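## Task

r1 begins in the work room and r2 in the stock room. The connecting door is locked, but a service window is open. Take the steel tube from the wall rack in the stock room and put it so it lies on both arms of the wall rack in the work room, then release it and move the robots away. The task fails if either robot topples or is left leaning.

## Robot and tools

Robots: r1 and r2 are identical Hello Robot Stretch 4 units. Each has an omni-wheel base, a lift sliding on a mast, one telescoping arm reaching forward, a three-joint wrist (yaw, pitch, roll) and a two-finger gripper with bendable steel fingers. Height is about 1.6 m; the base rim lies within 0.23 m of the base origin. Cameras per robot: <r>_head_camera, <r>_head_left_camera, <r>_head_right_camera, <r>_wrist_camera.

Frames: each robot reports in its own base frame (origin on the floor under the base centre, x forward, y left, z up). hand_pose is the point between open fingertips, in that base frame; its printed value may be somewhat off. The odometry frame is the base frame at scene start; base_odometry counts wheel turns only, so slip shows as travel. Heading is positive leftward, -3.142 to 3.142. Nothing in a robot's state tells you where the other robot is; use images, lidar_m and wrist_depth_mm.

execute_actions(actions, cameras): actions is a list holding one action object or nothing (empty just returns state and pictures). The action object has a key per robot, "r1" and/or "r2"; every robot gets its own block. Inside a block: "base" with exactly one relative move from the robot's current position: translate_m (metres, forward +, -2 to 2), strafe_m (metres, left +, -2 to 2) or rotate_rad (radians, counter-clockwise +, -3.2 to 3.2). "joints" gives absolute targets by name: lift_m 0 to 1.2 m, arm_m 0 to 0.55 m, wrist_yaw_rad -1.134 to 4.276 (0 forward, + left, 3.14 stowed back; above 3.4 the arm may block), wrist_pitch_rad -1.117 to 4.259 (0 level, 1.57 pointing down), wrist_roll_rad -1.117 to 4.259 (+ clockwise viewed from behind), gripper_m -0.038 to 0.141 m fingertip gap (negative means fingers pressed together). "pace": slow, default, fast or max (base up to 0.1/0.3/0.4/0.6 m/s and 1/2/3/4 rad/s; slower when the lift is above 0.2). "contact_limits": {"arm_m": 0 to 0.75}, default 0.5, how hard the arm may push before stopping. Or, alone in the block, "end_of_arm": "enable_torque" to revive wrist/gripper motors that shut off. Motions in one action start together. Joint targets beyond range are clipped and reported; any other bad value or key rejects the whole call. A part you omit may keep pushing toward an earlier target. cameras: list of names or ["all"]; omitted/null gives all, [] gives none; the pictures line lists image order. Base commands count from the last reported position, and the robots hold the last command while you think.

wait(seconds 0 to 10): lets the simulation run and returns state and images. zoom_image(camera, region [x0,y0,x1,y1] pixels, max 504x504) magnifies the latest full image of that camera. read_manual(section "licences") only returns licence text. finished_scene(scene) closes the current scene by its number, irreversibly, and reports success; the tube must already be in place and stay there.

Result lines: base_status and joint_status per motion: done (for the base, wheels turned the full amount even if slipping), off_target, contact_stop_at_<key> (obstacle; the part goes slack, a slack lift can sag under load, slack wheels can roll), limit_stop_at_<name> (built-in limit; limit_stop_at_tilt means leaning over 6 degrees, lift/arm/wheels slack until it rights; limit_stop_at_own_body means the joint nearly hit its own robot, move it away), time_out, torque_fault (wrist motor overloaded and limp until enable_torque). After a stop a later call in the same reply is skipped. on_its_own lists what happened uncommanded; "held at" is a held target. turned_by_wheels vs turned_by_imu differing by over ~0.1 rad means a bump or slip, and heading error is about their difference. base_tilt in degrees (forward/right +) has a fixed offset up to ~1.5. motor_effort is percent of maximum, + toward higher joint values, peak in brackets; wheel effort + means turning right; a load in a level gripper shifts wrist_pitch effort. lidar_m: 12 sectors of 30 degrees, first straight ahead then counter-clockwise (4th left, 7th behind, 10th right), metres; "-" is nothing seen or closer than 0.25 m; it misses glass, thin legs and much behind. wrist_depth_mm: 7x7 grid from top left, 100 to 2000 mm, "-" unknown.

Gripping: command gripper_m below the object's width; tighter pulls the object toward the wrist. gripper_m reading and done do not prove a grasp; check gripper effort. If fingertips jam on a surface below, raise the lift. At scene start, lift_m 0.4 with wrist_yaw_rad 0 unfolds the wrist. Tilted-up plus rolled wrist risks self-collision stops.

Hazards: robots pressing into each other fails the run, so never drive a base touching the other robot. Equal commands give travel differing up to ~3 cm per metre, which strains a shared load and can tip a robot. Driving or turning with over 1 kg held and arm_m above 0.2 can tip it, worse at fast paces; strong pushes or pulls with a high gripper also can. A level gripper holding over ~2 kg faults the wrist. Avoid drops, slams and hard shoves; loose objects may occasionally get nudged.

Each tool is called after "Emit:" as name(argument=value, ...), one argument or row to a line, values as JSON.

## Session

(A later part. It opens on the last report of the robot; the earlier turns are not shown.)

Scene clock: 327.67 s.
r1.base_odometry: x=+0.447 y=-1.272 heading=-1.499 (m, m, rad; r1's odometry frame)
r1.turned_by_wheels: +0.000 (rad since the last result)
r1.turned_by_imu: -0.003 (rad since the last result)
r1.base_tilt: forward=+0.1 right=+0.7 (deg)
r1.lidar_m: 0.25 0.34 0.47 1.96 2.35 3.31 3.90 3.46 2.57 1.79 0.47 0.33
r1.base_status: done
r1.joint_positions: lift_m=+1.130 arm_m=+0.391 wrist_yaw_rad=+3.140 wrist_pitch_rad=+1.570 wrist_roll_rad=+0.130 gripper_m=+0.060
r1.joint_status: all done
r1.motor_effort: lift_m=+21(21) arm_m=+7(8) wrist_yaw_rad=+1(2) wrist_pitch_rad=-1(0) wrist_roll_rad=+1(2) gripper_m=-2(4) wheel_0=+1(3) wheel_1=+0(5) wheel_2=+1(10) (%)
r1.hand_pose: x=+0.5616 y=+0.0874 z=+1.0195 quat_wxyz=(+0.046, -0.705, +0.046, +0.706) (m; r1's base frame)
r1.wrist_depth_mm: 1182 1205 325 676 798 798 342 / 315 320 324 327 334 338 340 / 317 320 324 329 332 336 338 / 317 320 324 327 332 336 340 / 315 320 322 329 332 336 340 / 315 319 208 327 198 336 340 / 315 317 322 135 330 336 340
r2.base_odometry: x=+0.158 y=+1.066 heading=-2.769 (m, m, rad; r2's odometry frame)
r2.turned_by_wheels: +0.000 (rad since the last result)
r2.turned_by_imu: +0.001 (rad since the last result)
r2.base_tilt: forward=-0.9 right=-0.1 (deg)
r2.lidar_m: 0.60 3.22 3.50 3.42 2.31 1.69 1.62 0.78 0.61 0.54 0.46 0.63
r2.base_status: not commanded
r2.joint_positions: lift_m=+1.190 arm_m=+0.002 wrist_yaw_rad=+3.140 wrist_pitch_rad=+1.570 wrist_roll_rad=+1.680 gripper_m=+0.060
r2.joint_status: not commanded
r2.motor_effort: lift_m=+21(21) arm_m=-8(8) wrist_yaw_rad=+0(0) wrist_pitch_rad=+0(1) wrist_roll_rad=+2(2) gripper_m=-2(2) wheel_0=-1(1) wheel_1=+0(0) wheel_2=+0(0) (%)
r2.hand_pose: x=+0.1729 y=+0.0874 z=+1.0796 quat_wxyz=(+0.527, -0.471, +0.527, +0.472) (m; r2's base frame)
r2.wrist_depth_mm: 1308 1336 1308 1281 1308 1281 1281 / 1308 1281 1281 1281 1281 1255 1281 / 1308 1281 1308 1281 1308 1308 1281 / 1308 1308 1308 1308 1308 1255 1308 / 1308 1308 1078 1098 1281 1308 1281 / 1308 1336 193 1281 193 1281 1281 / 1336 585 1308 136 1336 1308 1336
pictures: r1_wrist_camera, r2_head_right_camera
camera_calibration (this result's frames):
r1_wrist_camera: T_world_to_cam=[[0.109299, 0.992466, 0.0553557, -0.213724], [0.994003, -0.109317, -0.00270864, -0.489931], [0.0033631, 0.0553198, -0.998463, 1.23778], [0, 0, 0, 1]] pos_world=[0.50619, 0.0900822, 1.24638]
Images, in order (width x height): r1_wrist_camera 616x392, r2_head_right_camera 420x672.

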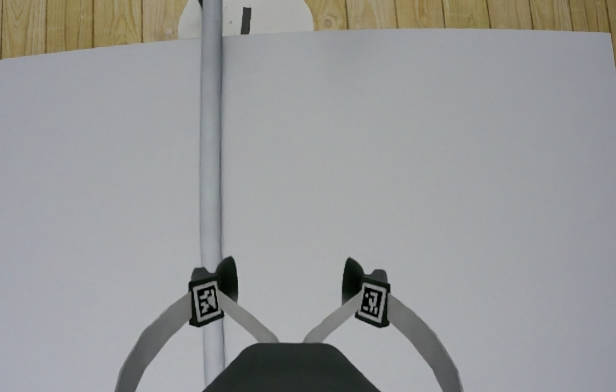

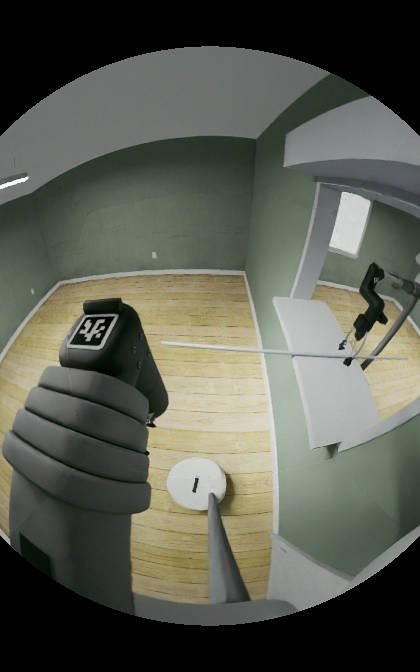

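Emit:
execute_actions(
  actions=[
    {"r1":{"base":{"strafe_m":-0.073},"joints":{"wrist_roll_rad":0.1}}},
  ],
  cameras=[],
)

Emit:
execute_actions(
  actions=[
    {"r1":{"joints":{"lift_m":1.046},"pace":"slow"}},
  ],
  cameras=["r1_wrist_camera"],
)

Emit:
execute_actions(
  actions=[
    {"r1":{"joints":{"gripper_m":-0.038}}},
  ],
  cameras=["r2_head_right_camera"],
)

Emit:
execute_actions(
  actions=[
    {"r1":{"joints":{"lift_m":1.08},"pace":"slow"}},
  ],
  cameras=[],
)

Emit:
wait(
  seconds=5,
)

Emit:
zoom_image(
  camera="r2_head_right_camera",
  region=[140, 260, 420, 440],
)

Scene clock: 334.87 s.
r1.base_odometry: x=+0.374 y=-1.277 heading=-1.499 (m, m, rad; r1's odometry frame)
r1.turned_by_wheels: +0.000 (rad since the last result)
r1.turned_by_imu: -0.001 (rad since the last result)
r1.base_tilt: forward=+0.1 right=+0.8 (deg)
r1.lidar_m: 0.31 0.25 0.49 1.95 2.42 0.26 3.92 3.37 2.46 1.76 0.47 0.33
r1.base_status: done
r1.joint_positions: lift_m=+1.130 arm_m=+0.391 wrist_yaw_rad=+3.140 wrist_pitch_rad=+1.570 wrist_roll_rad=+0.100 gripper_m=+0.060
r1.joint_status: all done
r1.motor_effort: lift_m=+21(21) arm_m=+7(7) wrist_yaw_rad=+1(1) wrist_pitch_rad=+0(1) wrist_roll_rad=-2(2) gripper_m=-1(3) wheel_0=+0(7) wheel_1=+0(8) wheel_2=+0(0) (%)
r1.hand_pose: x=+0.5616 y=+0.0874 z=+1.0195 quat_wxyz=(+0.036, -0.706, +0.036, +0.706) (m; r1's base frame)
r1.wrist_depth_mm: 1205 1205 668 329 788 798 342 / 317 320 325 329 334 336 342 / 317 319 325 329 332 338 340 / 317 320 325 327 332 336 340 / 315 320 324 329 332 334 340 / 317 319 208 327 198 336 340 / 314 319 322 135 330 336 340
r2.base_odometry: x=+0.158 y=+1.066 heading=-2.769 (m, m, rad; r2's odometry frame)
r2.turned_by_wheels: +0.000 (rad since the last result)
r2.turned_by_imu: +0.001 (rad since the last result)
r2.base_tilt: forward=-0.9 right=-0.1 (deg)
r2.lidar_m: 0.61 3.22 3.48 3.41 2.28 1.66 1.61 0.80 0.61 0.56 0.47 0.61
r2.base_status: not commanded
r2.joint_positions: lift_m=+1.190 arm_m=+0.002 wrist_yaw_rad=+3.140 wrist_pitch_rad=+1.570 wrist_roll_rad=+1.680 gripper_m=+0.060
r2.joint_status: not commanded
r2.motor_effort: lift_m=+21(21) arm_m=-8(8) wrist_yaw_rad=+0(0) wrist_pitch_rad=+1(2) wrist_roll_rad=+2(2) gripper_m=-2(2) wheel_0=-1(1) wheel_1=+0(0) wheel_2=+0(0) (%)
r2.hand_pose: x=+0.1729 y=+0.0874 z=+1.0796 quat_wxyz=(+0.527, -0.471, +0.527, +0.472) (m; r2's base frame)
r2.wrist_depth_mm: 1336 1308 1308 1308 1281 1281 1308 / 1308 1308 1255 1281 1308 1308 1308 / 1281 1255 1308 1281 1281 1308 1308 / 1336 1281 1281 1281 1281 1255 1281 / 1336 1336 1078 1098 1281 1281 1281 / 1308 1308 192 1308 194 1308 1281 / 1308 591 1281 136 1281 1255 1255
pictures: none
No camera images: the call's "cameras" was empty. Leave "cameras" out to get every camera's image.

Scene clock: 336.43 s.
r1.base_odometry: x=+0.374 y=-1.277 heading=-1.499 (m, m, rad; r1's odometry frame)
r1.turned_by_wheels: +0.000 (rad since the last result)
r1.turned_by_imu: +0.000 (rad since the last result)
r1.base_tilt: forward=+0.1 right=+0.7 (deg)
r1.lidar_m: 0.33 0.25 0.49 1.97 2.45 0.28 3.95 3.35 2.47 1.76 0.49 0.33
r1.base_status: not commanded
r1.joint_positions: lift_m=+1.046 arm_m=+0.391 wrist_yaw_rad=+3.140 wrist_pitch_rad=+1.570 wrist_roll_rad=+0.100 gripper_m=+0.060
r1.joint_status: all done
r1.motor_effort: lift_m=+16(20) arm_m=+7(7) wrist_yaw_rad=+0(1) wrist_pitch_rad=-1(2) wrist_roll_rad=-1(1) gripper_m=-3(2) wheel_0=+0(0) wheel_1=+0(0) wheel_2=+0(0) (%)
r1.hand_pose: x=+0.5616 y=+0.0874 z=+0.9359 quat_wxyz=(+0.036, -0.706, +0.036, +0.706) (m; r1's base frame)
r1.wrist_depth_mm: 236 239 242 244 248 252 254 / 236 239 242 244 249 251 254 / 236 238 242 244 249 251 254 / 236 239 242 244 248 251 253 / 236 239 241 243 248 251 254 / 236 237 208 231 198 251 253 / 235 236 241 135 247 250 253
r2.base_odometry: x=+0.158 y=+1.066 heading=-2.769 (m, m, rad; r2's odometry frame)
r2.turned_by_wheels: +0.000 (rad since the last result)
r2.turned_by_imu: +0.000 (rad since the last result)
r2.base_tilt: forward=-0.9 right=+0.0 (deg)
r2.lidar_m: 0.60 3.19 3.50 3.40 2.33 1.67 1.63 0.80 0.60 0.52 0.46 0.63
r2.base_status: not commanded
r2.joint_positions: lift_m=+1.190 arm_m=+0.002 wrist_yaw_rad=+3.140 wrist_pitch_rad=+1.570 wrist_roll_rad=+1.680 gripper_m=+0.060
r2.joint_status: not commanded
r2.motor_effort: lift_m=+21(21) arm_m=-8(8) wrist_yaw_rad=+0(0) wrist_pitch_rad=+1(2) wrist_roll_rad=+2(2) gripper_m=-4(3) wheel_0=-1(1) wheel_1=+0(0) wheel_2=+0(0) (%)
r2.hand_pose: x=+0.1729 y=+0.0874 z=+1.0796 quat_wxyz=(+0.527, -0.471, +0.527, +0.472) (m; r2's base frame)
r2.wrist_depth_mm: 1336 1308 1308 1308 1281 1281 1229 / 1308 1308 1308 1281 1281 1281 1255 / 1336 1336 1281 1281 1281 1281 1281 / 1308 1308 1281 1308 1281 1308 1281 / 1308 1336 1078 1098 1281 1281 1281 / 1308 1281 193 1281 193 1281 1281 / 1308 597 1308 136 1281 1255 1308
pictures: r1_wrist_camera
camera_calibration (this result's frames):
r1_wrist_camera: T_world_to_cam=[[0.0800173, 0.995254, 0.0553724, -0.192911], [0.996792, -0.0799902, -0.00270996, -0.494292], [0.00173215, 0.0554116, -0.998462, 1.15521], [0, 0, 0, 1]] pos_world=[0.506141, 0.0884449, 1.16278]
Images, in order (width x height): r1_wrist_camera 616x392.

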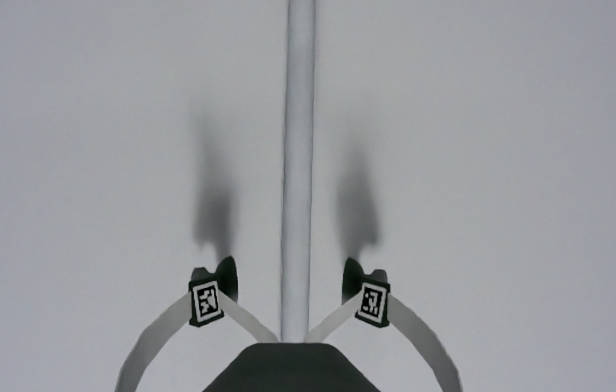

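Scene clock: 338.10 s.
r1.base_odometry: x=+0.374 y=-1.277 heading=-1.499 (m, m, rad; r1's odometry frame)
r1.turned_by_wheels: +0.000 (rad since the last result)
r1.turned_by_imu: +0.000 (rad since the last result)
r1.base_tilt: forward=+0.0 right=+0.8 (deg)
r1.lidar_m: 0.32 0.25 0.49 1.98 2.43 0.26 3.94 3.33 2.48 1.75 0.45 0.34
r1.base_status: not commanded
r1.joint_positions: lift_m=+1.046 arm_m=+0.391 wrist_yaw_rad=+3.140 wrist_pitch_rad=+1.570 wrist_roll_rad=+0.100 gripper_m=-0.037
r1.joint_status: all done
r1.motor_effort: lift_m=+19(19) arm_m=+7(7) wrist_yaw_rad=+0(1) wrist_pitch_rad=+2(1) wrist_roll_rad=-1(1) gripper_m=-30(30) wheel_0=+0(0) wheel_1=+0(0) wheel_2=+0(0) (%)
r1.hand_pose: x=+0.5616 y=+0.0874 z=+0.9357 quat_wxyz=(+0.036, -0.706, +0.036, +0.706) (m; r1's base frame)
r1.wrist_depth_mm: 236 238 240 243 247 251 252 / 236 238 241 245 247 250 253 / 235 237 241 243 247 250 252 / 236 238 241 243 247 249 252 / 235 237 239 243 245 249 251 / 235 236 177 201 180 249 251 / 234 235 239 219 245 248 251
r2.base_odometry: x=+0.158 y=+1.066 heading=-2.769 (m, m, rad; r2's odometry frame)
r2.turned_by_wheels: +0.000 (rad since the last result)
r2.turned_by_imu: +0.000 (rad since the last result)
r2.base_tilt: forward=-0.8 right=-0.2 (deg)
r2.lidar_m: 0.58 3.21 3.49 3.41 2.29 1.68 1.61 0.80 0.60 0.56 0.47 0.62
r2.base_status: not commanded
r2.joint_positions: lift_m=+1.190 arm_m=+0.002 wrist_yaw_rad=+3.140 wrist_pitch_rad=+1.570 wrist_roll_rad=+1.680 gripper_m=+0.060
r2.joint_status: not commanded
r2.motor_effort: lift_m=+21(21) arm_m=-8(8) wrist_yaw_rad=+0(0) wrist_pitch_rad=+2(1) wrist_roll_rad=+2(2) gripper_m=-2(2) wheel_0=-1(2) wheel_1=+0(0) wheel_2=+0(0) (%)
r2.hand_pose: x=+0.1729 y=+0.0874 z=+1.0796 quat_wxyz=(+0.527, -0.471, +0.527, +0.472) (m; r2's base frame)
r2.wrist_depth_mm: 1308 1336 1308 1255 1281 1308 1281 / 1336 1308 1308 1281 1281 1281 1281 / 1281 1308 1308 1281 1308 1281 1255 / 1281 1308 1308 1281 1281 1281 1255 / 1308 1308 1078 1060 1308 1255 1281 / 1308 1281 193 1308 193 1308 1255 / 1336 585 1336 136 1281 1281 1281
pictures: r2_head_right_camera
Images, in order (width x height): r2_head_right_camera 420x672.

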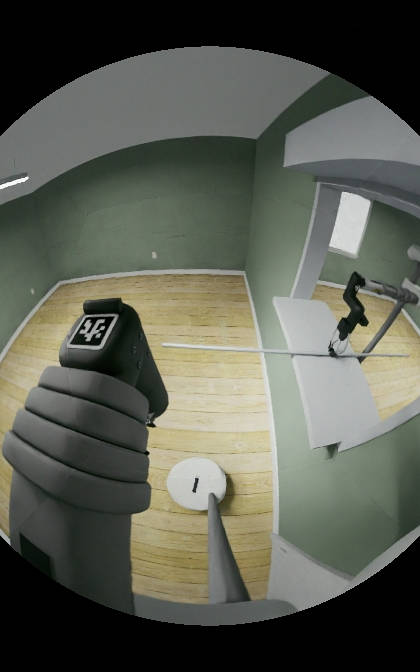

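Scene clock: 339.20 s.
r1.base_odometry: x=+0.374 y=-1.277 heading=-1.499 (m, m, rad; r1's odometry frame)
r1.turned_by_wheels: +0.000 (rad since the last result)
r1.turned_by_imu: +0.000 (rad since the last result)
r1.base_tilt: forward=+0.2 right=+0.7 (deg)
r1.lidar_m: 0.31 0.26 0.50 1.95 2.44 0.26 3.93 3.36 2.48 1.78 0.44 0.34
r1.base_status: not commanded
r1.joint_positions: lift_m=+1.080 arm_m=+0.391 wrist_yaw_rad=+3.140 wrist_pitch_rad=+1.570 wrist_roll_rad=+0.100 gripper_m=-0.037
r1.joint_status: all done
r1.motor_effort: lift_m=+24(26) arm_m=+7(7) wrist_yaw_rad=+1(0) wrist_pitch_rad=+3(0) wrist_roll_rad=+0(0) gripper_m=-29(29) wheel_0=+0(0) wheel_1=+0(0) wheel_2=+0(0) (%)
r1.hand_pose: x=+0.5616 y=+0.0874 z=+0.9693 quat_wxyz=(+0.036, -0.706, +0.036, +0.706) (m; r1's base frame)
r1.wrist_depth_mm: 267 271 274 276 282 285 287 / 267 270 273 276 281 283 289 / 267 271 274 277 279 283 287 / 267 270 273 276 279 283 286 / 266 270 273 274 279 283 286 / 266 268 177 202 180 282 285 / 265 270 271 220 278 283 286
r2.base_odometry: x=+0.158 y=+1.066 heading=-2.769 (m, m, rad; r2's odometry frame)
r2.turned_by_wheels: +0.000 (rad since the last result)
r2.turned_by_imu: +0.000 (rad since the last result)
r2.base_tilt: forward=-0.8 right=+0.0 (deg)
r2.lidar_m: 0.59 3.23 3.46 3.44 2.31 1.69 1.63 0.81 0.60 0.57 0.47 0.64
r2.base_status: not commanded
r2.joint_positions: lift_m=+1.190 arm_m=+0.002 wrist_yaw_rad=+3.140 wrist_pitch_rad=+1.570 wrist_roll_rad=+1.680 gripper_m=+0.060
r2.joint_status: not commanded
r2.motor_effort: lift_m=+21(21) arm_m=-8(8) wrist_yaw_rad=+0(0) wrist_pitch_rad=+1(1) wrist_roll_rad=+1(2) gripper_m=-2(2) wheel_0=-1(1) wheel_1=+0(0) wheel_2=-1(0) (%)
r2.hand_pose: x=+0.1729 y=+0.0874 z=+1.0796 quat_wxyz=(+0.527, -0.471, +0.527, +0.472) (m; r2's base frame)
r2.wrist_depth_mm: 1281 1281 1308 1308 1255 1308 1308 / 1336 1308 1281 1336 1255 1308 1281 / 1308 1308 1308 1308 1308 1281 1255 / 1336 1336 1281 1308 1281 1255 1281 / 1336 1281 1060 1078 1308 1281 1281 / 1336 1308 192 1281 194 1281 1308 / 1308 591 1255 136 1336 1281 1281
pictures: none
No camera images: the call's "cameras" was empty. Leave "cameras" out to get every camera's image.

Scene clock: 344.20 s.
r1.base_odometry: x=+0.374 y=-1.277 heading=-1.499 (m, m, rad; r1's odometry frame)
r1.turned_by_wheels: +0.000 (rad since the last result)
r1.turned_by_imu: -0.001 (rad since the last result)
r1.base_tilt: forward=+0.1 right=+0.7 (deg)
r1.lidar_m: 0.31 0.25 0.52 2.00 2.44 0.30 3.96 3.38 2.46 1.75 0.49 0.31
r1.base_status: not commanded
r1.joint_positions: lift_m=+1.080 arm_m=+0.391 wrist_yaw_rad=+3.140 wrist_pitch_rad=+1.570 wrist_roll_rad=+0.100 gripper_m=-0.037
r1.joint_status: all done
r1.motor_effort: lift_m=+25(26) arm_m=+7(7) wrist_yaw_rad=+1(0) wrist_pitch_rad=+2(0) wrist_roll_rad=+0(0) gripper_m=-32(29) wheel_0=+0(0) wheel_1=+0(0) wheel_2=+0(0) (%)
r1.hand_pose: x=+0.5616 y=+0.0874 z=+0.9693 quat_wxyz=(+0.036, -0.706, +0.036, +0.706) (m; r1's base frame)
r1.wrist_depth_mm: 267 271 273 276 281 285 286 / 267 270 273 276 281 283 287 / 267 270 273 277 279 285 286 / 267 270 273 276 281 282 286 / 267 270 273 274 281 285 286 / 266 268 177 202 180 283 286 / 266 268 272 219 278 283 285
r2.base_odometry: x=+0.158 y=+1.066 heading=-2.769 (m, m, rad; r2's odometry frame)
r2.turned_by_wheels: +0.000 (rad since the last result)
r2.turned_by_imu: +0.001 (rad since the last result)
r2.base_tilt: forward=-0.9 right=-0.1 (deg)
r2.lidar_m: 0.61 3.21 3.50 3.42 2.28 1.68 1.64 0.79 0.60 0.54 0.47 0.62
r2.base_status: not commanded
r2.joint_positions: lift_m=+1.190 arm_m=+0.002 wrist_yaw_rad=+3.140 wrist_pitch_rad=+1.570 wrist_roll_rad=+1.680 gripper_m=+0.060
r2.joint_status: not commanded
r2.motor_effort: lift_m=+21(21) arm_m=-8(8) wrist_yaw_rad=+0(0) wrist_pitch_rad=+1(1) wrist_roll_rad=+2(2) gripper_m=-1(2) wheel_0=-1(1) wheel_1=+0(0) wheel_2=+0(0) (%)
r2.hand_pose: x=+0.1729 y=+0.0874 z=+1.0796 quat_wxyz=(+0.527, -0.471, +0.527, +0.472) (m; r2's base frame)
r2.wrist_depth_mm: 1336 1308 1308 1281 1281 1281 1255 / 1308 1336 1255 1308 1255 1281 1281 / 1308 1308 1308 1281 1281 1255 1255 / 1308 1336 1281 1308 1281 1255 1281 / 1281 1308 1060 1098 1281 1308 1281 / 1336 1336 193 1281 194 1308 1281 / 1308 585 1281 136 1308 1308 1281
wait: 5.00 s; at rest by 0.27 s
pictures: r1_head_camera, r1_head_left_camera, r1_head_right_camera, r1_wrist_camera, r2_head_camera, r2_head_left_camera, r2_head_right_camera, r2_wrist_camera
camera_calibration (this result's frames):
r1_wrist_camera: T_world_to_cam=[[0.0798867, 0.995266, 0.0553571, -0.194666], [0.996803, -0.0798484, -0.00290594, -0.493982], [0.001528, 0.0554123, -0.998462, 1.18862], [0, 0, 0, 1]] pos_world=[0.506138, 0.088437, 1.19613]
r2_wrist_camera: T_world_to_cam=[[0.994484, -0.104025, 0.0134486, -0.176457], [-0.10432, -0.994267, 0.0234496, 0.134306], [0.0109322, -0.0247232, -0.999635, 1.30344], [0, 0, 0, 1]] pos_world=[0.175245, 0.147405, 1.30218]
Images, in order (width x height): r1_head_camera 420x560, r1_head_left_camera 420x672, r1_head_right_camera 420x672, r1_wrist_camera 616x392, r2_head_camera 420x560, r2_head_left_camera 420x672, r2_head_right_camera 420x672, r2_wrist_camera 616x392.

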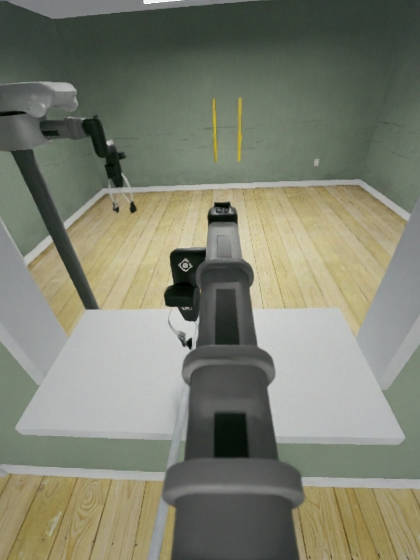

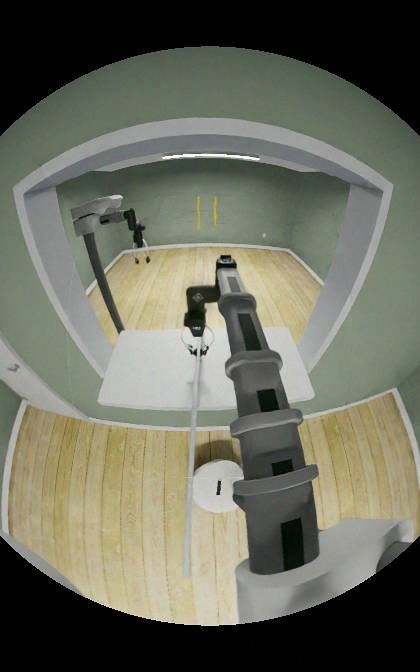

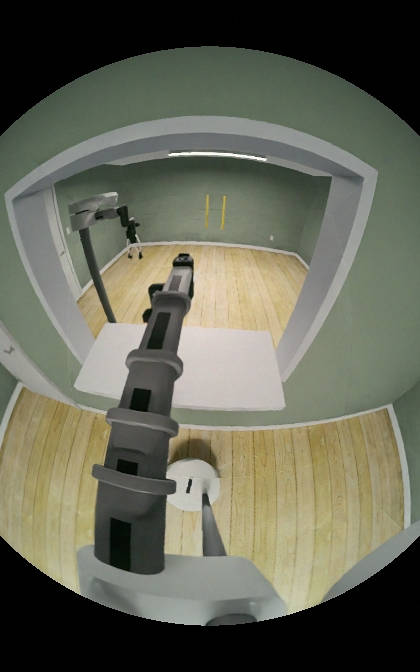

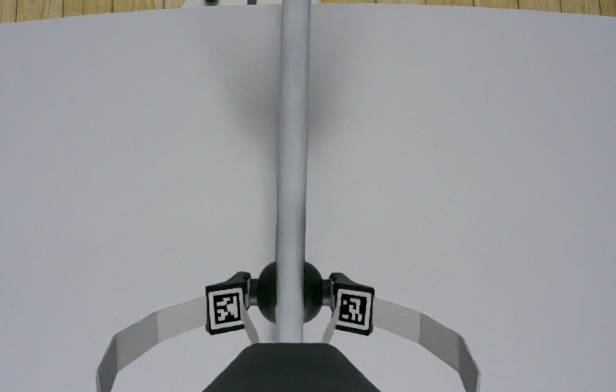

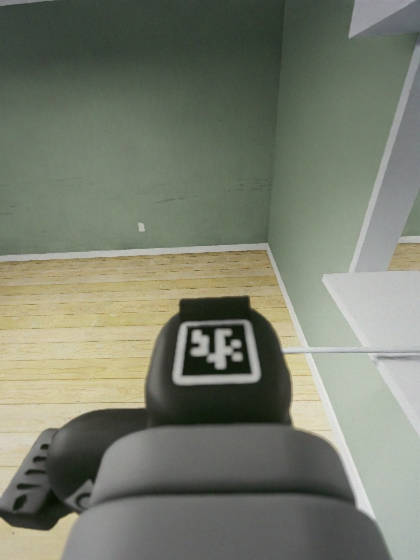

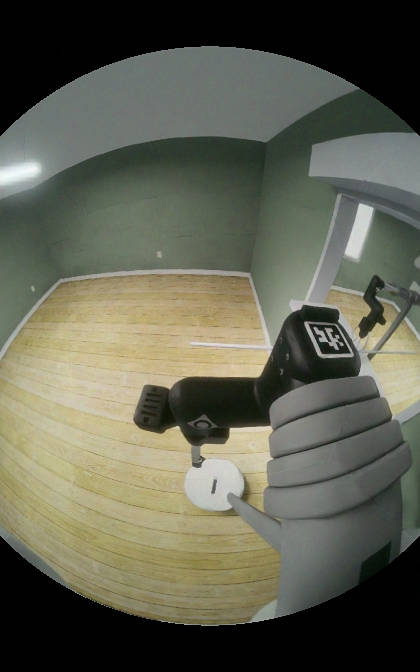

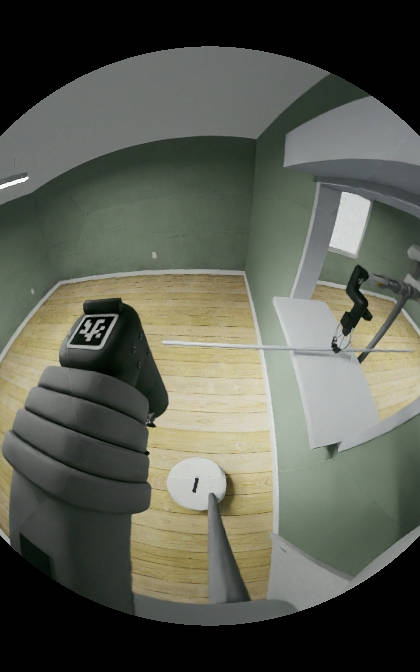

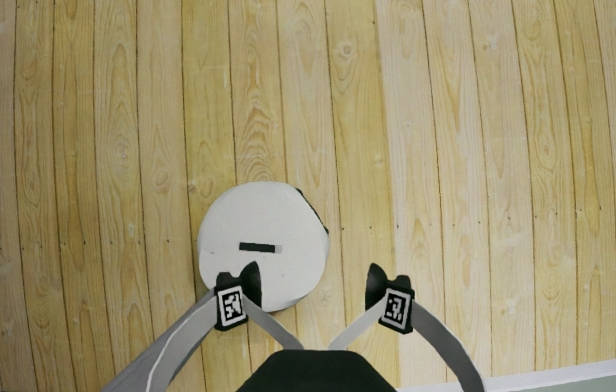

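Region (140, 260, 420, 440) of r2_head_right_camera's 420x672 image, scaled by 1.800, with more detail than that image has; it fills the top 324 rows of this view, and the rest is white.

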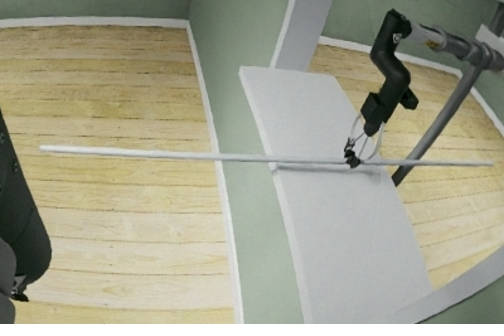

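Emit:
execute_actions(
  actions=[
    {"r1":{"base":{"translate_m":-2.0},"joints":{"lift_m":1.11,"arm_m":0.2}}},
  ],
  cameras=["r1_head_left_camera"],
)

Emit:
execute_actions(
  actions=[
    {"r1":{"base":{"rotate_rad":0.25},"pace":"slow"}},
  ],
  cameras=["r1_head_left_camera","r1_wrist_camera"],
)

Scene clock: 357.17 s.
r1.base_odometry: x=+0.231 y=+0.718 heading=-1.499 (m, m, rad; r1's odometry frame)
r1.turned_by_wheels: +0.000 (rad since the last result)
r1.turned_by_imu: +0.006 (rad since the last result)
r1.base_tilt: forward=+0.1 right=+0.8 (deg)
r1.lidar_m: 0.48 0.26 2.46 2.35 2.50 0.26 1.80 1.91 2.42 2.32 2.43 2.55
r1.base_status: done
r1.joint_positions: lift_m=+1.110 arm_m=+0.201 wrist_yaw_rad=+3.140 wrist_pitch_rad=+1.570 wrist_roll_rad=+0.100 gripper_m=-0.037
r1.joint_status: all done
r1.motor_effort: lift_m=+24(27) arm_m=-7(8) wrist_yaw_rad=+1(3) wrist_pitch_rad=+1(3) wrist_roll_rad=-1(1) gripper_m=-30(29) wheel_0=+1(4) wheel_1=-1(8) wheel_2=-2(8) (%)
r1.hand_pose: x=+0.3720 y=+0.0874 z=+0.9993 quat_wxyz=(+0.036, -0.706, +0.036, +0.707) (m; r1's base frame)
r1.wrist_depth_mm: 1160 1182 991 1008 1229 1255 1281 / 1182 1182 991 1008 1229 1255 1281 / 1160 1205 991 1060 1229 1229 1255 / 1182 1182 1205 1205 1205 1255 1255 / 1160 1182 1182 1205 1229 1229 1255 / 1160 1160 177 202 179 1255 1255 / 1160 1182 1182 219 1229 1229 1255
r2.base_odometry: x=+0.158 y=+1.066 heading=-2.769 (m, m, rad; r2's odometry frame)
r2.turned_by_wheels: +0.000 (rad since the last result)
r2.turned_by_imu: +0.004 (rad since the last result)
r2.base_tilt: forward=-0.7 right=-0.1 (deg)
r2.lidar_m: 2.48 3.19 3.49 3.40 2.30 1.68 1.62 0.82 0.58 0.53 0.47 0.64
r2.base_status: not commanded
r2.joint_positions: lift_m=+1.190 arm_m=+0.002 wrist_yaw_rad=+3.140 wrist_pitch_rad=+1.570 wrist_roll_rad=+1.680 gripper_m=+0.060
r2.joint_status: not commanded
r2.motor_effort: lift_m=+21(21) arm_m=-8(8) wrist_yaw_rad=+0(0) wrist_pitch_rad=+2(1) wrist_roll_rad=+1(2) gripper_m=-2(3) wheel_0=-1(1) wheel_1=+0(0) wheel_2=+0(0) (%)
r2.hand_pose: x=+0.1729 y=+0.0874 z=+1.0796 quat_wxyz=(+0.527, -0.471, +0.527, +0.472) (m; r2's base frame)
r2.wrist_depth_mm: 1308 1281 1281 1281 1281 1308 1255 / 1308 1336 1336 1281 1308 1281 1229 / 1336 1308 1308 1281 1281 1308 1255 / 1308 1281 1281 1281 1308 1281 1281 / 1308 1308 1098 1078 1336 1308 1281 / 1281 1336 193 1308 193 1281 1308 / 1281 597 1255 136 1281 1281 1308
pictures: r1_head_left_camera
Images, in order (width x height): r1_head_left_camera 420x672.

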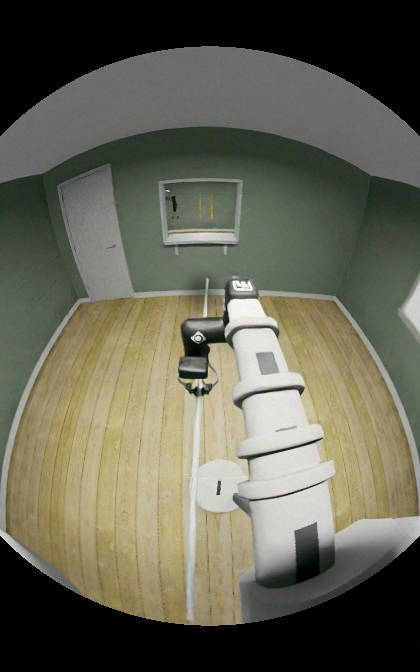

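Scene clock: 358.43 s.
r1.base_odometry: x=+0.231 y=+0.718 heading=-1.250 (m, m, rad; r1's odometry frame)
r1.turned_by_wheels: +0.250 (rad since the last result)
r1.turned_by_imu: +0.249 (rad since the last result)
r1.base_tilt: forward=+0.1 right=+0.7 (deg)
r1.lidar_m: 0.34 0.25 2.35 2.35 2.11 1.52 0.25 2.14 2.35 2.36 2.75 2.33
r1.base_status: done
r1.joint_positions: lift_m=+1.110 arm_m=+0.201 wrist_yaw_rad=+3.141 wrist_pitch_rad=+1.570 wrist_roll_rad=+0.099 gripper_m=-0.037
r1.joint_status: not commanded
r1.motor_effort: lift_m=+24(24) arm_m=-7(7) wrist_yaw_rad=-4(3) wrist_pitch_rad=+1(2) wrist_roll_rad=+4(4) gripper_m=-32(32) wheel_0=+0(3) wheel_1=-2(4) wheel_2=-1(6) (%)
r1.hand_pose: x=+0.3720 y=+0.0874 z=+0.9993 quat_wxyz=(+0.035, -0.706, +0.035, +0.707) (m; r1's base frame)
r1.wrist_depth_mm: 1160 1182 917 1205 1255 1255 1255 / 1182 1182 991 1008 1229 1255 1255 / 1182 1182 991 1205 1229 1255 1255 / 1160 1182 1205 1229 1205 1255 1255 / 1160 1182 1205 218 1229 1229 1255 / 1160 1182 178 200 177 1229 1255 / 1160 1182 1182 226 1229 1229 1281
r2.base_odometry: x=+0.158 y=+1.066 heading=-2.769 (m, m, rad; r2's odometry frame)
r2.turned_by_wheels: +0.000 (rad since the last result)
r2.turned_by_imu: +0.000 (rad since the last result)
r2.base_tilt: forward=-0.8 right=-0.2 (deg)
r2.lidar_m: 2.51 3.20 3.48 3.43 2.29 1.69 1.61 0.80 0.58 0.56 0.48 0.68
r2.base_status: not commanded
r2.joint_positions: lift_m=+1.190 arm_m=+0.002 wrist_yaw_rad=+3.140 wrist_pitch_rad=+1.570 wrist_roll_rad=+1.680 gripper_m=+0.060
r2.joint_status: not commanded
r2.motor_effort: lift_m=+21(21) arm_m=-8(8) wrist_yaw_rad=+0(0) wrist_pitch_rad=+0(1) wrist_roll_rad=+3(2) gripper_m=-2(3) wheel_0=-1(1) wheel_1=+0(0) wheel_2=+0(0) (%)
r2.hand_pose: x=+0.1729 y=+0.0874 z=+1.0796 quat_wxyz=(+0.527, -0.471, +0.527, +0.472) (m; r2's base frame)
r2.wrist_depth_mm: 1281 1308 1308 1281 1281 1281 1281 / 1366 1308 1255 1308 1281 1281 1255 / 1308 1336 1308 1281 1281 1308 1281 / 1308 1255 1308 1308 1308 1308 1281 / 1281 1308 1098 1042 1281 1281 1229 / 1308 1308 193 1308 193 1308 1281 / 1308 591 1336 136 1281 1281 1308
pictures: r1_head_left_camera, r1_wrist_camera
camera_calibration (this result's frames):
r1_wrist_camera: T_world_to_cam=[[0.0773814, 0.995464, 0.0553569, -0.18027], [0.997001, -0.0773384, -0.0029229, -0.305203], [0.00137157, 0.055417, -0.998462, 1.21896], [0, 0, 0, 1]] pos_world=[0.316565, 0.0882971, 1.22618]
Images, in order (width x height): r1_head_left_camera 420x672, r1_wrist_camera 616x392.

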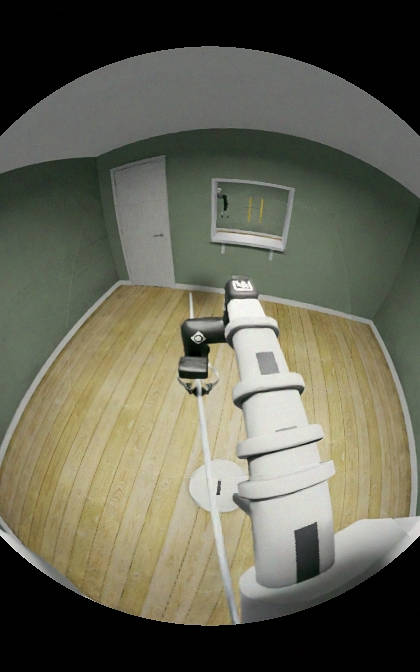

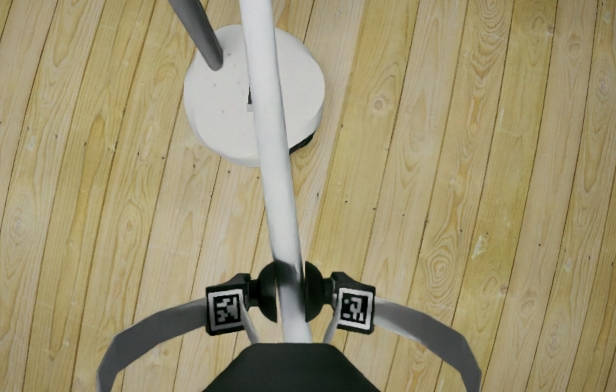

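Emit:
execute_actions(
  actions=[],
  cameras=["r1_head_left_camera","r1_wrist_camera"],
)

Scene clock: 359.67 s.
r1.base_odometry: x=+0.231 y=+0.718 heading=-1.250 (m, m, rad; r1's odometry frame)
r1.turned_by_wheels: +0.000 (rad since the last result)
r1.turned_by_imu: +0.000 (rad since the last result)
r1.base_tilt: forward=+0.0 right=+0.7 (deg)
r1.lidar_m: 0.45 0.25 2.35 2.36 2.09 1.50 1.51 2.13 2.34 2.33 2.77 2.31
r1.base_status: done
r1.joint_positions: lift_m=+1.110 arm_m=+0.201 wrist_yaw_rad=+3.140 wrist_pitch_rad=+1.570 wrist_roll_rad=+0.100 gripper_m=-0.037
r1.joint_status: not commanded
r1.motor_effort: lift_m=+24(24) arm_m=-7(7) wrist_yaw_rad=+1(3) wrist_pitch_rad=+1(2) wrist_roll_rad=+0(4) gripper_m=-29(32) wheel_0=+0(3) wheel_1=-2(4) wheel_2=-1(6) (%)
r1.hand_pose: x=+0.3721 y=+0.0874 z=+0.9993 quat_wxyz=(+0.036, -0.706, +0.036, +0.706) (m; r1's base frame)
r1.wrist_depth_mm: 1182 1182 991 1205 1229 1255 1255 / 1182 1182 991 1008 1229 1229 1255 / 1182 1182 1008 1060 1229 1229 1255 / 1182 1182 1182 1229 1255 1255 1255 / 1182 1182 1205 1205 1229 1255 1255 / 1182 1182 178 202 178 1229 1255 / 1160 1160 1160 741 1205 1229 1255
r2.base_odometry: x=+0.158 y=+1.066 heading=-2.769 (m, m, rad; r2's odometry frame)
r2.turned_by_wheels: +0.000 (rad since the last result)
r2.turned_by_imu: +0.000 (rad since the last result)
r2.base_tilt: forward=-0.9 right=+0.0 (deg)
r2.lidar_m: 2.49 3.20 3.48 3.41 2.30 1.67 1.63 0.79 0.60 0.55 0.46 0.64
r2.base_status: not commanded
r2.joint_positions: lift_m=+1.190 arm_m=+0.002 wrist_yaw_rad=+3.140 wrist_pitch_rad=+1.570 wrist_roll_rad=+1.680 gripper_m=+0.060
r2.joint_status: not commanded
r2.motor_effort: lift_m=+21(21) arm_m=-8(8) wrist_yaw_rad=+0(0) wrist_pitch_rad=+1(1) wrist_roll_rad=+2(2) gripper_m=-2(3) wheel_0=-1(1) wheel_1=+0(0) wheel_2=+0(0) (%)
r2.hand_pose: x=+0.1729 y=+0.0874 z=+1.0796 quat_wxyz=(+0.527, -0.471, +0.527, +0.472) (m; r2's base frame)
r2.wrist_depth_mm: 1336 1308 1281 1281 1281 1281 1308 / 1366 1336 1308 1308 1281 1308 1308 / 1308 1281 1281 1281 1281 1255 1281 / 1308 1308 1281 1308 1308 1308 1255 / 1336 1308 1098 1098 1255 1281 1281 / 1281 1366 193 1281 194 1281 1281 / 1281 591 1308 135 1308 1281 1281
pictures: r1_head_left_camera, r1_wrist_camera
camera_calibration (this result's frames):
r1_wrist_camera: T_world_to_cam=[[0.0800265, 0.995254, 0.0553559, -0.181244], [0.996792, -0.0799875, -0.00292223, -0.30501], [0.00151942, 0.0554122, -0.998462, 1.21891], [0, 0, 0, 1]] pos_world=[0.316684, 0.0884448, 1.22618]
Images, in order (width x height): r1_head_left_camera 420x672, r1_wrist_camera 616x392.

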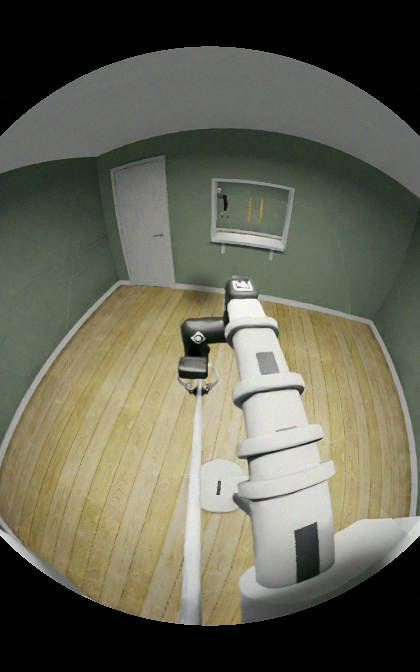

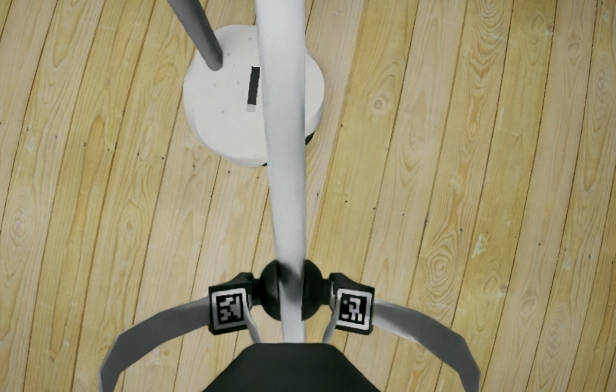

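Emit:
execute_actions(
  actions=[],
  cameras=["r1_head_left_camera","r1_wrist_camera"],
)

Scene clock: 362.23 s.
r1.base_odometry: x=+0.231 y=+0.718 heading=-1.249 (m, m, rad; r1's odometry frame)
r1.turned_by_wheels: +0.000 (rad since the last result)
r1.turned_by_imu: +0.000 (rad since the last result)
r1.base_tilt: forward=+0.1 right=+0.8 (deg)
r1.lidar_m: 2.33 2.75 2.37 2.37 2.10 1.53 1.49 2.12 2.35 2.34 2.74 2.31
r1.base_status: done
r1.joint_positions: lift_m=+1.110 arm_m=+0.201 wrist_yaw_rad=+3.140 wrist_pitch_rad=+1.570 wrist_roll_rad=+0.100 gripper_m=-0.037
r1.joint_status: not commanded
r1.motor_effort: lift_m=+19(24) arm_m=-6(7) wrist_yaw_rad=+2(3) wrist_pitch_rad=+1(2) wrist_roll_rad=+0(4) gripper_m=-20(32) wheel_0=+0(3) wheel_1=-1(4) wheel_2=+0(6) (%)
r1.hand_pose: x=+0.3719 y=+0.0874 z=+0.9997 quat_wxyz=(+0.036, -0.706, +0.036, +0.706) (m; r1's base frame)
r1.wrist_depth_mm: 1160 1205 1008 1229 1229 1255 1255 / 1182 1182 991 1008 1229 1255 1281 / 1182 1182 1008 1229 1205 1205 1281 / 1160 1182 1205 1205 1205 1255 1255 / 1182 1182 1205 1205 1229 1229 1255 / 1160 1182 178 196 1229 1229 1255 / 1160 1182 1205 668 1229 1255 1255
r2.base_odometry: x=+0.158 y=+1.066 heading=-2.769 (m, m, rad; r2's odometry frame)
r2.turned_by_wheels: +0.000 (rad since the last result)
r2.turned_by_imu: +0.001 (rad since the last result)
r2.base_tilt: forward=-0.8 right=-0.2 (deg)
r2.lidar_m: 2.48 3.23 3.50 3.42 2.27 1.68 1.63 0.78 0.60 0.56 0.47 0.66
r2.base_status: not commanded
r2.joint_positions: lift_m=+1.190 arm_m=+0.002 wrist_yaw_rad=+3.140 wrist_pitch_rad=+1.570 wrist_roll_rad=+1.680 gripper_m=+0.060
r2.joint_status: not commanded
r2.motor_effort: lift_m=+21(21) arm_m=-8(8) wrist_yaw_rad=+0(0) wrist_pitch_rad=+2(1) wrist_roll_rad=+2(2) gripper_m=-2(3) wheel_0=-1(1) wheel_1=+0(0) wheel_2=+0(0) (%)
r2.hand_pose: x=+0.1729 y=+0.0874 z=+1.0796 quat_wxyz=(+0.527, -0.471, +0.527, +0.472) (m; r2's base frame)
r2.wrist_depth_mm: 1336 1281 1308 1281 1308 1308 1308 / 1308 1308 1308 1308 1308 1308 1255 / 1308 1308 1281 1281 1281 1281 1281 / 1281 1308 1281 1336 1308 1281 1255 / 1308 1308 1078 1078 1281 1336 1281 / 1308 1308 193 1308 193 1281 1281 / 1308 580 1281 136 1308 1255 1281
pictures: r1_head_left_camera, r1_wrist_camera
camera_calibration (this result's frames):
r1_wrist_camera: T_world_to_cam=[[0.0795657, 0.995291, 0.0553608, -0.181088], [0.996828, -0.0795295, -0.00286139, -0.30494], [0.0015549, 0.0554129, -0.998462, 1.21928], [0, 0, 0, 1]] pos_world=[0.316486, 0.0884193, 1.22656]
Images, in order (width x height): r1_head_left_camera 420x672, r1_wrist_camera 616x392.

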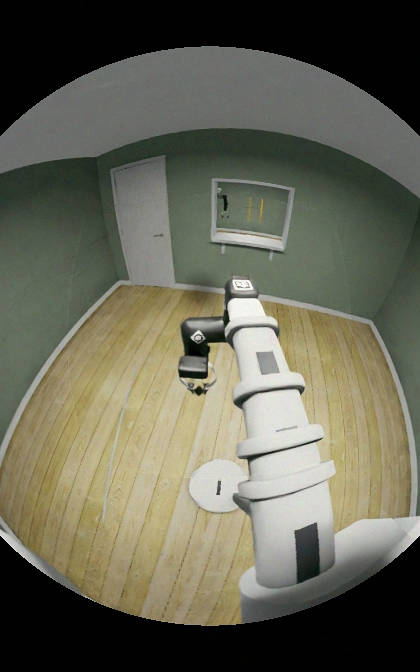

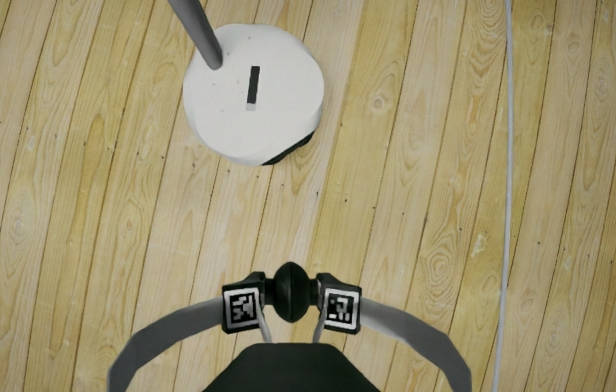

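Emit:
execute_actions(
  actions=[
    {"r1":{"base":{"rotate_rad":1.32},"joints":{"lift_m":0.3,"wrist_roll_rad":1.57,"gripper_m":0.06},"pace":"fast"}},
  ],
  cameras=["r1_head_left_camera","r1_head_camera"],
)

Scene clock: 370.70 s.
r1.base_odometry: x=+0.231 y=+0.718 heading=+0.070 (m, m, rad; r1's odometry frame)
r1.turned_by_wheels: +1.320 (rad since the last result)
r1.turned_by_imu: +1.313 (rad since the last result)
r1.base_tilt: forward=+0.1 right=+0.8 (deg)
r1.lidar_m: 2.36 2.51 1.85 1.49 1.90 2.45 2.34 2.48 2.54 2.33 2.60 2.41
r1.base_status: done
r1.joint_positions: lift_m=+0.300 arm_m=+0.201 wrist_yaw_rad=+3.140 wrist_pitch_rad=+1.570 wrist_roll_rad=+1.570 gripper_m=+0.060
r1.joint_status: all done
r1.motor_effort: lift_m=+17(17) arm_m=-6(6) wrist_yaw_rad=+1(1) wrist_pitch_rad=+1(0) wrist_roll_rad=+1(4) gripper_m=-4(18) wheel_0=-1(7) wheel_1=-1(10) wheel_2=-2(6) (%)
r1.hand_pose: x=+0.3719 y=+0.0874 z=+0.1899 quat_wxyz=(+0.500, -0.500, +0.500, +0.500) (m; r1's base frame)
r1.wrist_depth_mm: 397 402 404 410 415 421 424 / 399 402 407 413 415 418 424 / 399 404 407 410 415 418 424 / 310 402 407 413 415 421 424 / 276 404 407 413 415 421 424 / 258 330 208 410 198 421 427 / 242 301 410 135 418 424 424
r2.base_odometry: x=+0.158 y=+1.066 heading=-2.769 (m, m, rad; r2's odometry frame)
r2.turned_by_wheels: +0.000 (rad since the last result)
r2.turned_by_imu: +0.002 (rad since the last result)
r2.base_tilt: forward=-0.9 right=-0.2 (deg)
r2.lidar_m: 2.49 3.18 3.49 3.41 2.30 1.69 1.61 0.80 0.59 0.56 0.47 0.67
r2.base_status: not commanded
r2.joint_positions: lift_m=+1.190 arm_m=+0.002 wrist_yaw_rad=+3.140 wrist_pitch_rad=+1.570 wrist_roll_rad=+1.680 gripper_m=+0.060
r2.joint_status: not commanded
r2.motor_effort: lift_m=+21(21) arm_m=-8(8) wrist_yaw_rad=+0(1) wrist_pitch_rad=+1(2) wrist_roll_rad=+1(3) gripper_m=-2(2) wheel_0=-1(1) wheel_1=+0(0) wheel_2=-1(0) (%)
r2.hand_pose: x=+0.1729 y=+0.0874 z=+1.0796 quat_wxyz=(+0.527, -0.471, +0.527, +0.472) (m; r2's base frame)
r2.wrist_depth_mm: 1281 1336 1255 1281 1308 1336 1281 / 1308 1336 1308 1281 1308 1308 1308 / 1308 1281 1281 1281 1281 1281 1281 / 1336 1308 1336 1281 1308 1281 1255 / 1255 1308 1078 1078 1336 1281 1281 / 1308 1308 193 1308 194 1308 1308 / 1281 597 1281 136 1308 1255 1255
pictures: r1_head_camera, r1_head_left_camera
Images, in order (width x height): r1_head_camera 420x560, r1_head_left_camera 420x672.

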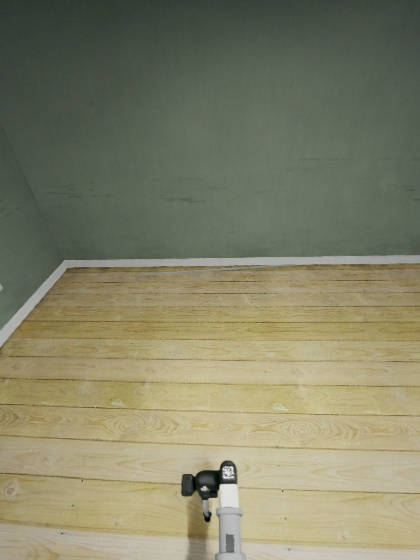

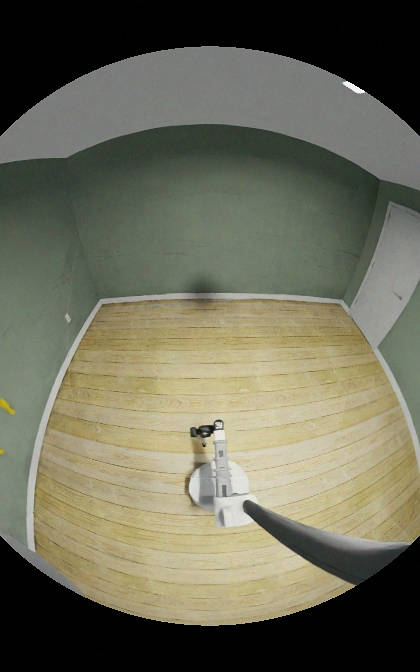

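Emit:
execute_actions(
  actions=[
    {"r1":{"base":{"translate_m":1.75},"pace":"max"}},
  ],
  cameras=["r1_head_camera","r1_wrist_camera"],
)

Emit:
zoom_image(
  camera="r1_head_camera",
  region=[0, 400, 420, 560],
)

Scene clock: 377.00 s.
r1.base_odometry: x=+1.977 y=+0.841 heading=+0.070 (m, m, rad; r1's odometry frame)
r1.turned_by_wheels: +0.000 (rad since the last result)
r1.turned_by_imu: -0.009 (rad since the last result)
r1.base_tilt: forward=+0.1 right=+0.7 (deg)
r1.lidar_m: 0.60 0.62 0.90 1.76 1.89 2.12 - 3.50 2.59 2.29 0.86 0.64
r1.base_status: done
r1.joint_positions: lift_m=+0.300 arm_m=+0.201 wrist_yaw_rad=+3.140 wrist_pitch_rad=+1.570 wrist_roll_rad=+1.570 gripper_m=+0.060
r1.joint_status: not commanded
r1.motor_effort: lift_m=+18(18) arm_m=-6(6) wrist_yaw_rad=+1(1) wrist_pitch_rad=+0(1) wrist_roll_rad=+1(1) gripper_m=-5(2) wheel_0=-2(9) wheel_1=-1(8) wheel_2=+1(14) (%)
r1.hand_pose: x=+0.3719 y=+0.0874 z=+0.1898 quat_wxyz=(+0.500, -0.500, +0.500, +0.500) (m; r1's base frame)
r1.wrist_depth_mm: 397 402 407 413 415 418 362 / 397 404 407 410 415 418 362 / 399 402 407 413 415 418 359 / 312 404 407 413 415 421 347 / 276 404 410 413 415 421 349 / 252 332 208 410 198 421 342 / 242 304 407 135 415 421 334
r2.base_odometry: x=+0.158 y=+1.066 heading=-2.769 (m, m, rad; r2's odometry frame)
r2.turned_by_wheels: +0.000 (rad since the last result)
r2.turned_by_imu: +0.002 (rad since the last result)
r2.base_tilt: forward=-1.0 right=+0.0 (deg)
r2.lidar_m: 2.48 3.20 3.50 3.41 2.31 1.68 1.64 0.80 0.60 0.57 0.47 0.65
r2.base_status: not commanded
r2.joint_positions: lift_m=+1.190 arm_m=+0.002 wrist_yaw_rad=+3.140 wrist_pitch_rad=+1.570 wrist_roll_rad=+1.680 gripper_m=+0.060
r2.joint_status: not commanded
r2.motor_effort: lift_m=+21(21) arm_m=-8(8) wrist_yaw_rad=+0(0) wrist_pitch_rad=+1(1) wrist_roll_rad=+2(2) gripper_m=-2(2) wheel_0=-1(1) wheel_1=+0(0) wheel_2=-1(0) (%)
r2.hand_pose: x=+0.1729 y=+0.0874 z=+1.0796 quat_wxyz=(+0.527, -0.471, +0.527, +0.472) (m; r2's base frame)
r2.wrist_depth_mm: 1308 1308 1336 1308 1308 1308 1308 / 1308 1336 1308 1308 1308 1281 1281 / 1281 1281 1308 1308 1308 1255 1255 / 1336 1308 1281 1308 1281 1281 1281 / 1336 1308 1078 1098 1255 1281 1281 / 1281 1308 192 1281 193 1255 1281 / 1336 585 1308 136 1255 1281 1281
pictures: r1_head_camera, r1_wrist_camera
camera_calibration (this result's frames):
r1_wrist_camera: T_world_to_cam=[[0.998274, 0.0213613, 0.0547043, -0.392682], [0.0215116, -0.999766, -0.00216008, 0.135798], [0.0546453, 0.00333312, -0.9985, 0.395471], [0, 0, 0, 1]] pos_world=[0.367472, 0.142836, 0.416652]
Images, in order (width x height): r1_head_camera 420x560, r1_wrist_camera 616x392.

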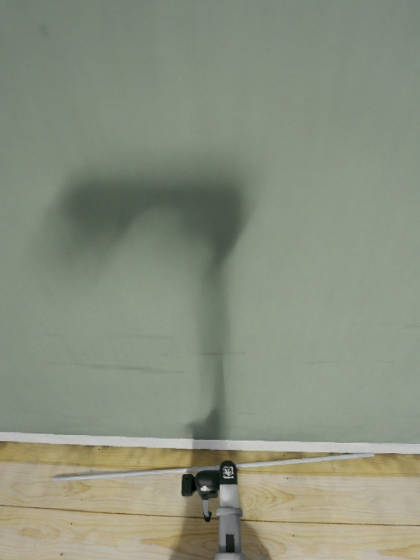

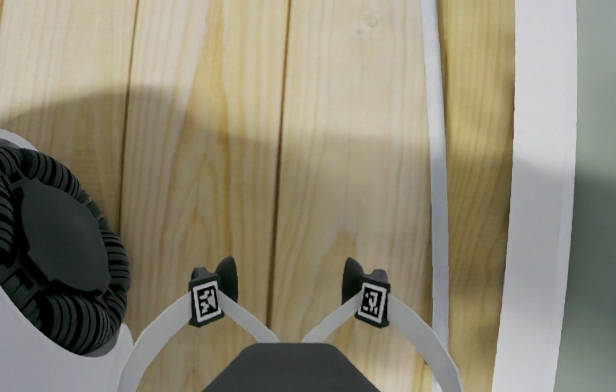

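Region (0, 400, 420, 560) of r1_head_camera's 420x560 image, scaled by 1.200, with more detail than that image has; it fills the top 192 rows of this view, and the rest is white.

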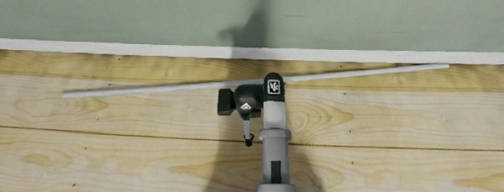

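Emit:
execute_actions(
  actions=[
    {"r1":{"base":{"strafe_m":-0.017},"joints":{"arm_m":0.368,"wrist_roll_rad":1.48,"lift_m":0.18},"contact_limits":{"arm_m":0.2}}},
  ],
  cameras=["r1_wrist_camera"],
)

Scene clock: 382.87 s.
r1.base_odometry: x=+1.978 y=+0.824 heading=+0.070 (m, m, rad; r1's odometry frame)
r1.turned_by_wheels: +0.000 (rad since the last result)
r1.turned_by_imu: -0.001 (rad since the last result)
r1.base_tilt: forward=+0.0 right=+0.7 (deg)
r1.lidar_m: 0.60 0.63 0.91 1.78 1.85 2.13 - 3.50 2.60 2.26 0.86 0.64
r1.base_status: done
r1.joint_positions: lift_m=+0.180 arm_m=+0.367 wrist_yaw_rad=+3.140 wrist_pitch_rad=+1.570 wrist_roll_rad=+1.480 gripper_m=+0.060
r1.joint_status: all done
r1.motor_effort: lift_m=+16(17) arm_m=+7(6) wrist_yaw_rad=+2(0) wrist_pitch_rad=+1(1) wrist_roll_rad=-1(3) gripper_m=-2(4) wheel_0=-1(3) wheel_1=+0(5) wheel_2=+0(0) (%)
r1.contact_limits: arm_m 0.2
r1.hand_pose: x=+0.5375 y=+0.0874 z=+0.0699 quat_wxyz=(+0.477, -0.522, +0.477, +0.522) (m; r1's base frame)
r1.wrist_depth_mm: 282 285 289 290 294 213 - / 283 286 289 290 296 208 172 / 282 286 289 291 294 208 167 / 283 286 289 291 294 206 161 / 283 287 289 291 294 205 156 / 285 286 209 291 198 195 - / 283 286 290 135 279 175 -
r2.base_odometry: x=+0.158 y=+1.066 heading=-2.769 (m, m, rad; r2's odometry frame)
r2.turned_by_wheels: +0.000 (rad since the last result)
r2.turned_by_imu: +0.001 (rad since the last result)
r2.base_tilt: forward=-0.8 right=-0.1 (deg)
r2.lidar_m: 2.48 3.23 3.47 3.43 2.32 1.66 1.62 0.82 0.60 0.55 0.45 0.67
r2.base_status: not commanded
r2.joint_positions: lift_m=+1.190 arm_m=+0.002 wrist_yaw_rad=+3.140 wrist_pitch_rad=+1.570 wrist_roll_rad=+1.680 gripper_m=+0.060
r2.joint_status: not commanded
r2.motor_effort: lift_m=+21(21) arm_m=-8(8) wrist_yaw_rad=+0(0) wrist_pitch_rad=+1(2) wrist_roll_rad=+3(2) gripper_m=-2(3) wheel_0=-1(1) wheel_1=+0(0) wheel_2=+0(0) (%)
r2.hand_pose: x=+0.1729 y=+0.0874 z=+1.0796 quat_wxyz=(+0.527, -0.471, +0.527, +0.472) (m; r2's base frame)
r2.wrist_depth_mm: 1366 1308 1255 1336 1255 1255 1308 / 1336 1281 1336 1281 1281 1281 1229 / 1308 1308 1281 1308 1308 1281 1281 / 1281 1336 1308 1281 1308 1281 1281 / 1308 1308 1098 1078 1281 1281 1281 / 1336 1281 193 1281 193 1281 1281 / 1281 591 1281 136 1308 1281 1308
pictures: r1_wrist_camera
camera_calibration (this result's frames):
r1_wrist_camera: T_world_to_cam=[[0.992386, 0.110316, 0.0547781, -0.556069], [0.110603, -0.993862, -0.00221582, 0.0835732], [0.0541975, 0.00825755, -0.998496, 0.26649], [0, 0, 0, 1]] pos_world=[0.528148, 0.142203, 0.296735]
Images, in order (width x height): r1_wrist_camera 616x392.

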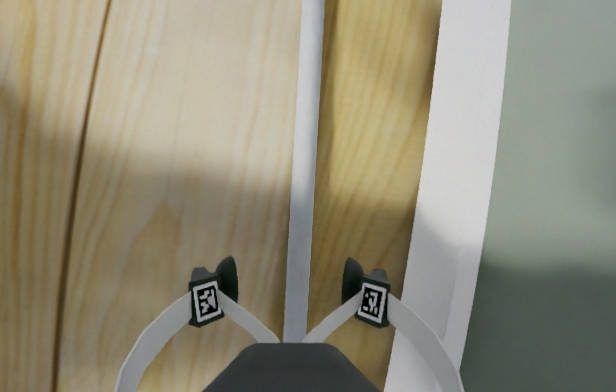

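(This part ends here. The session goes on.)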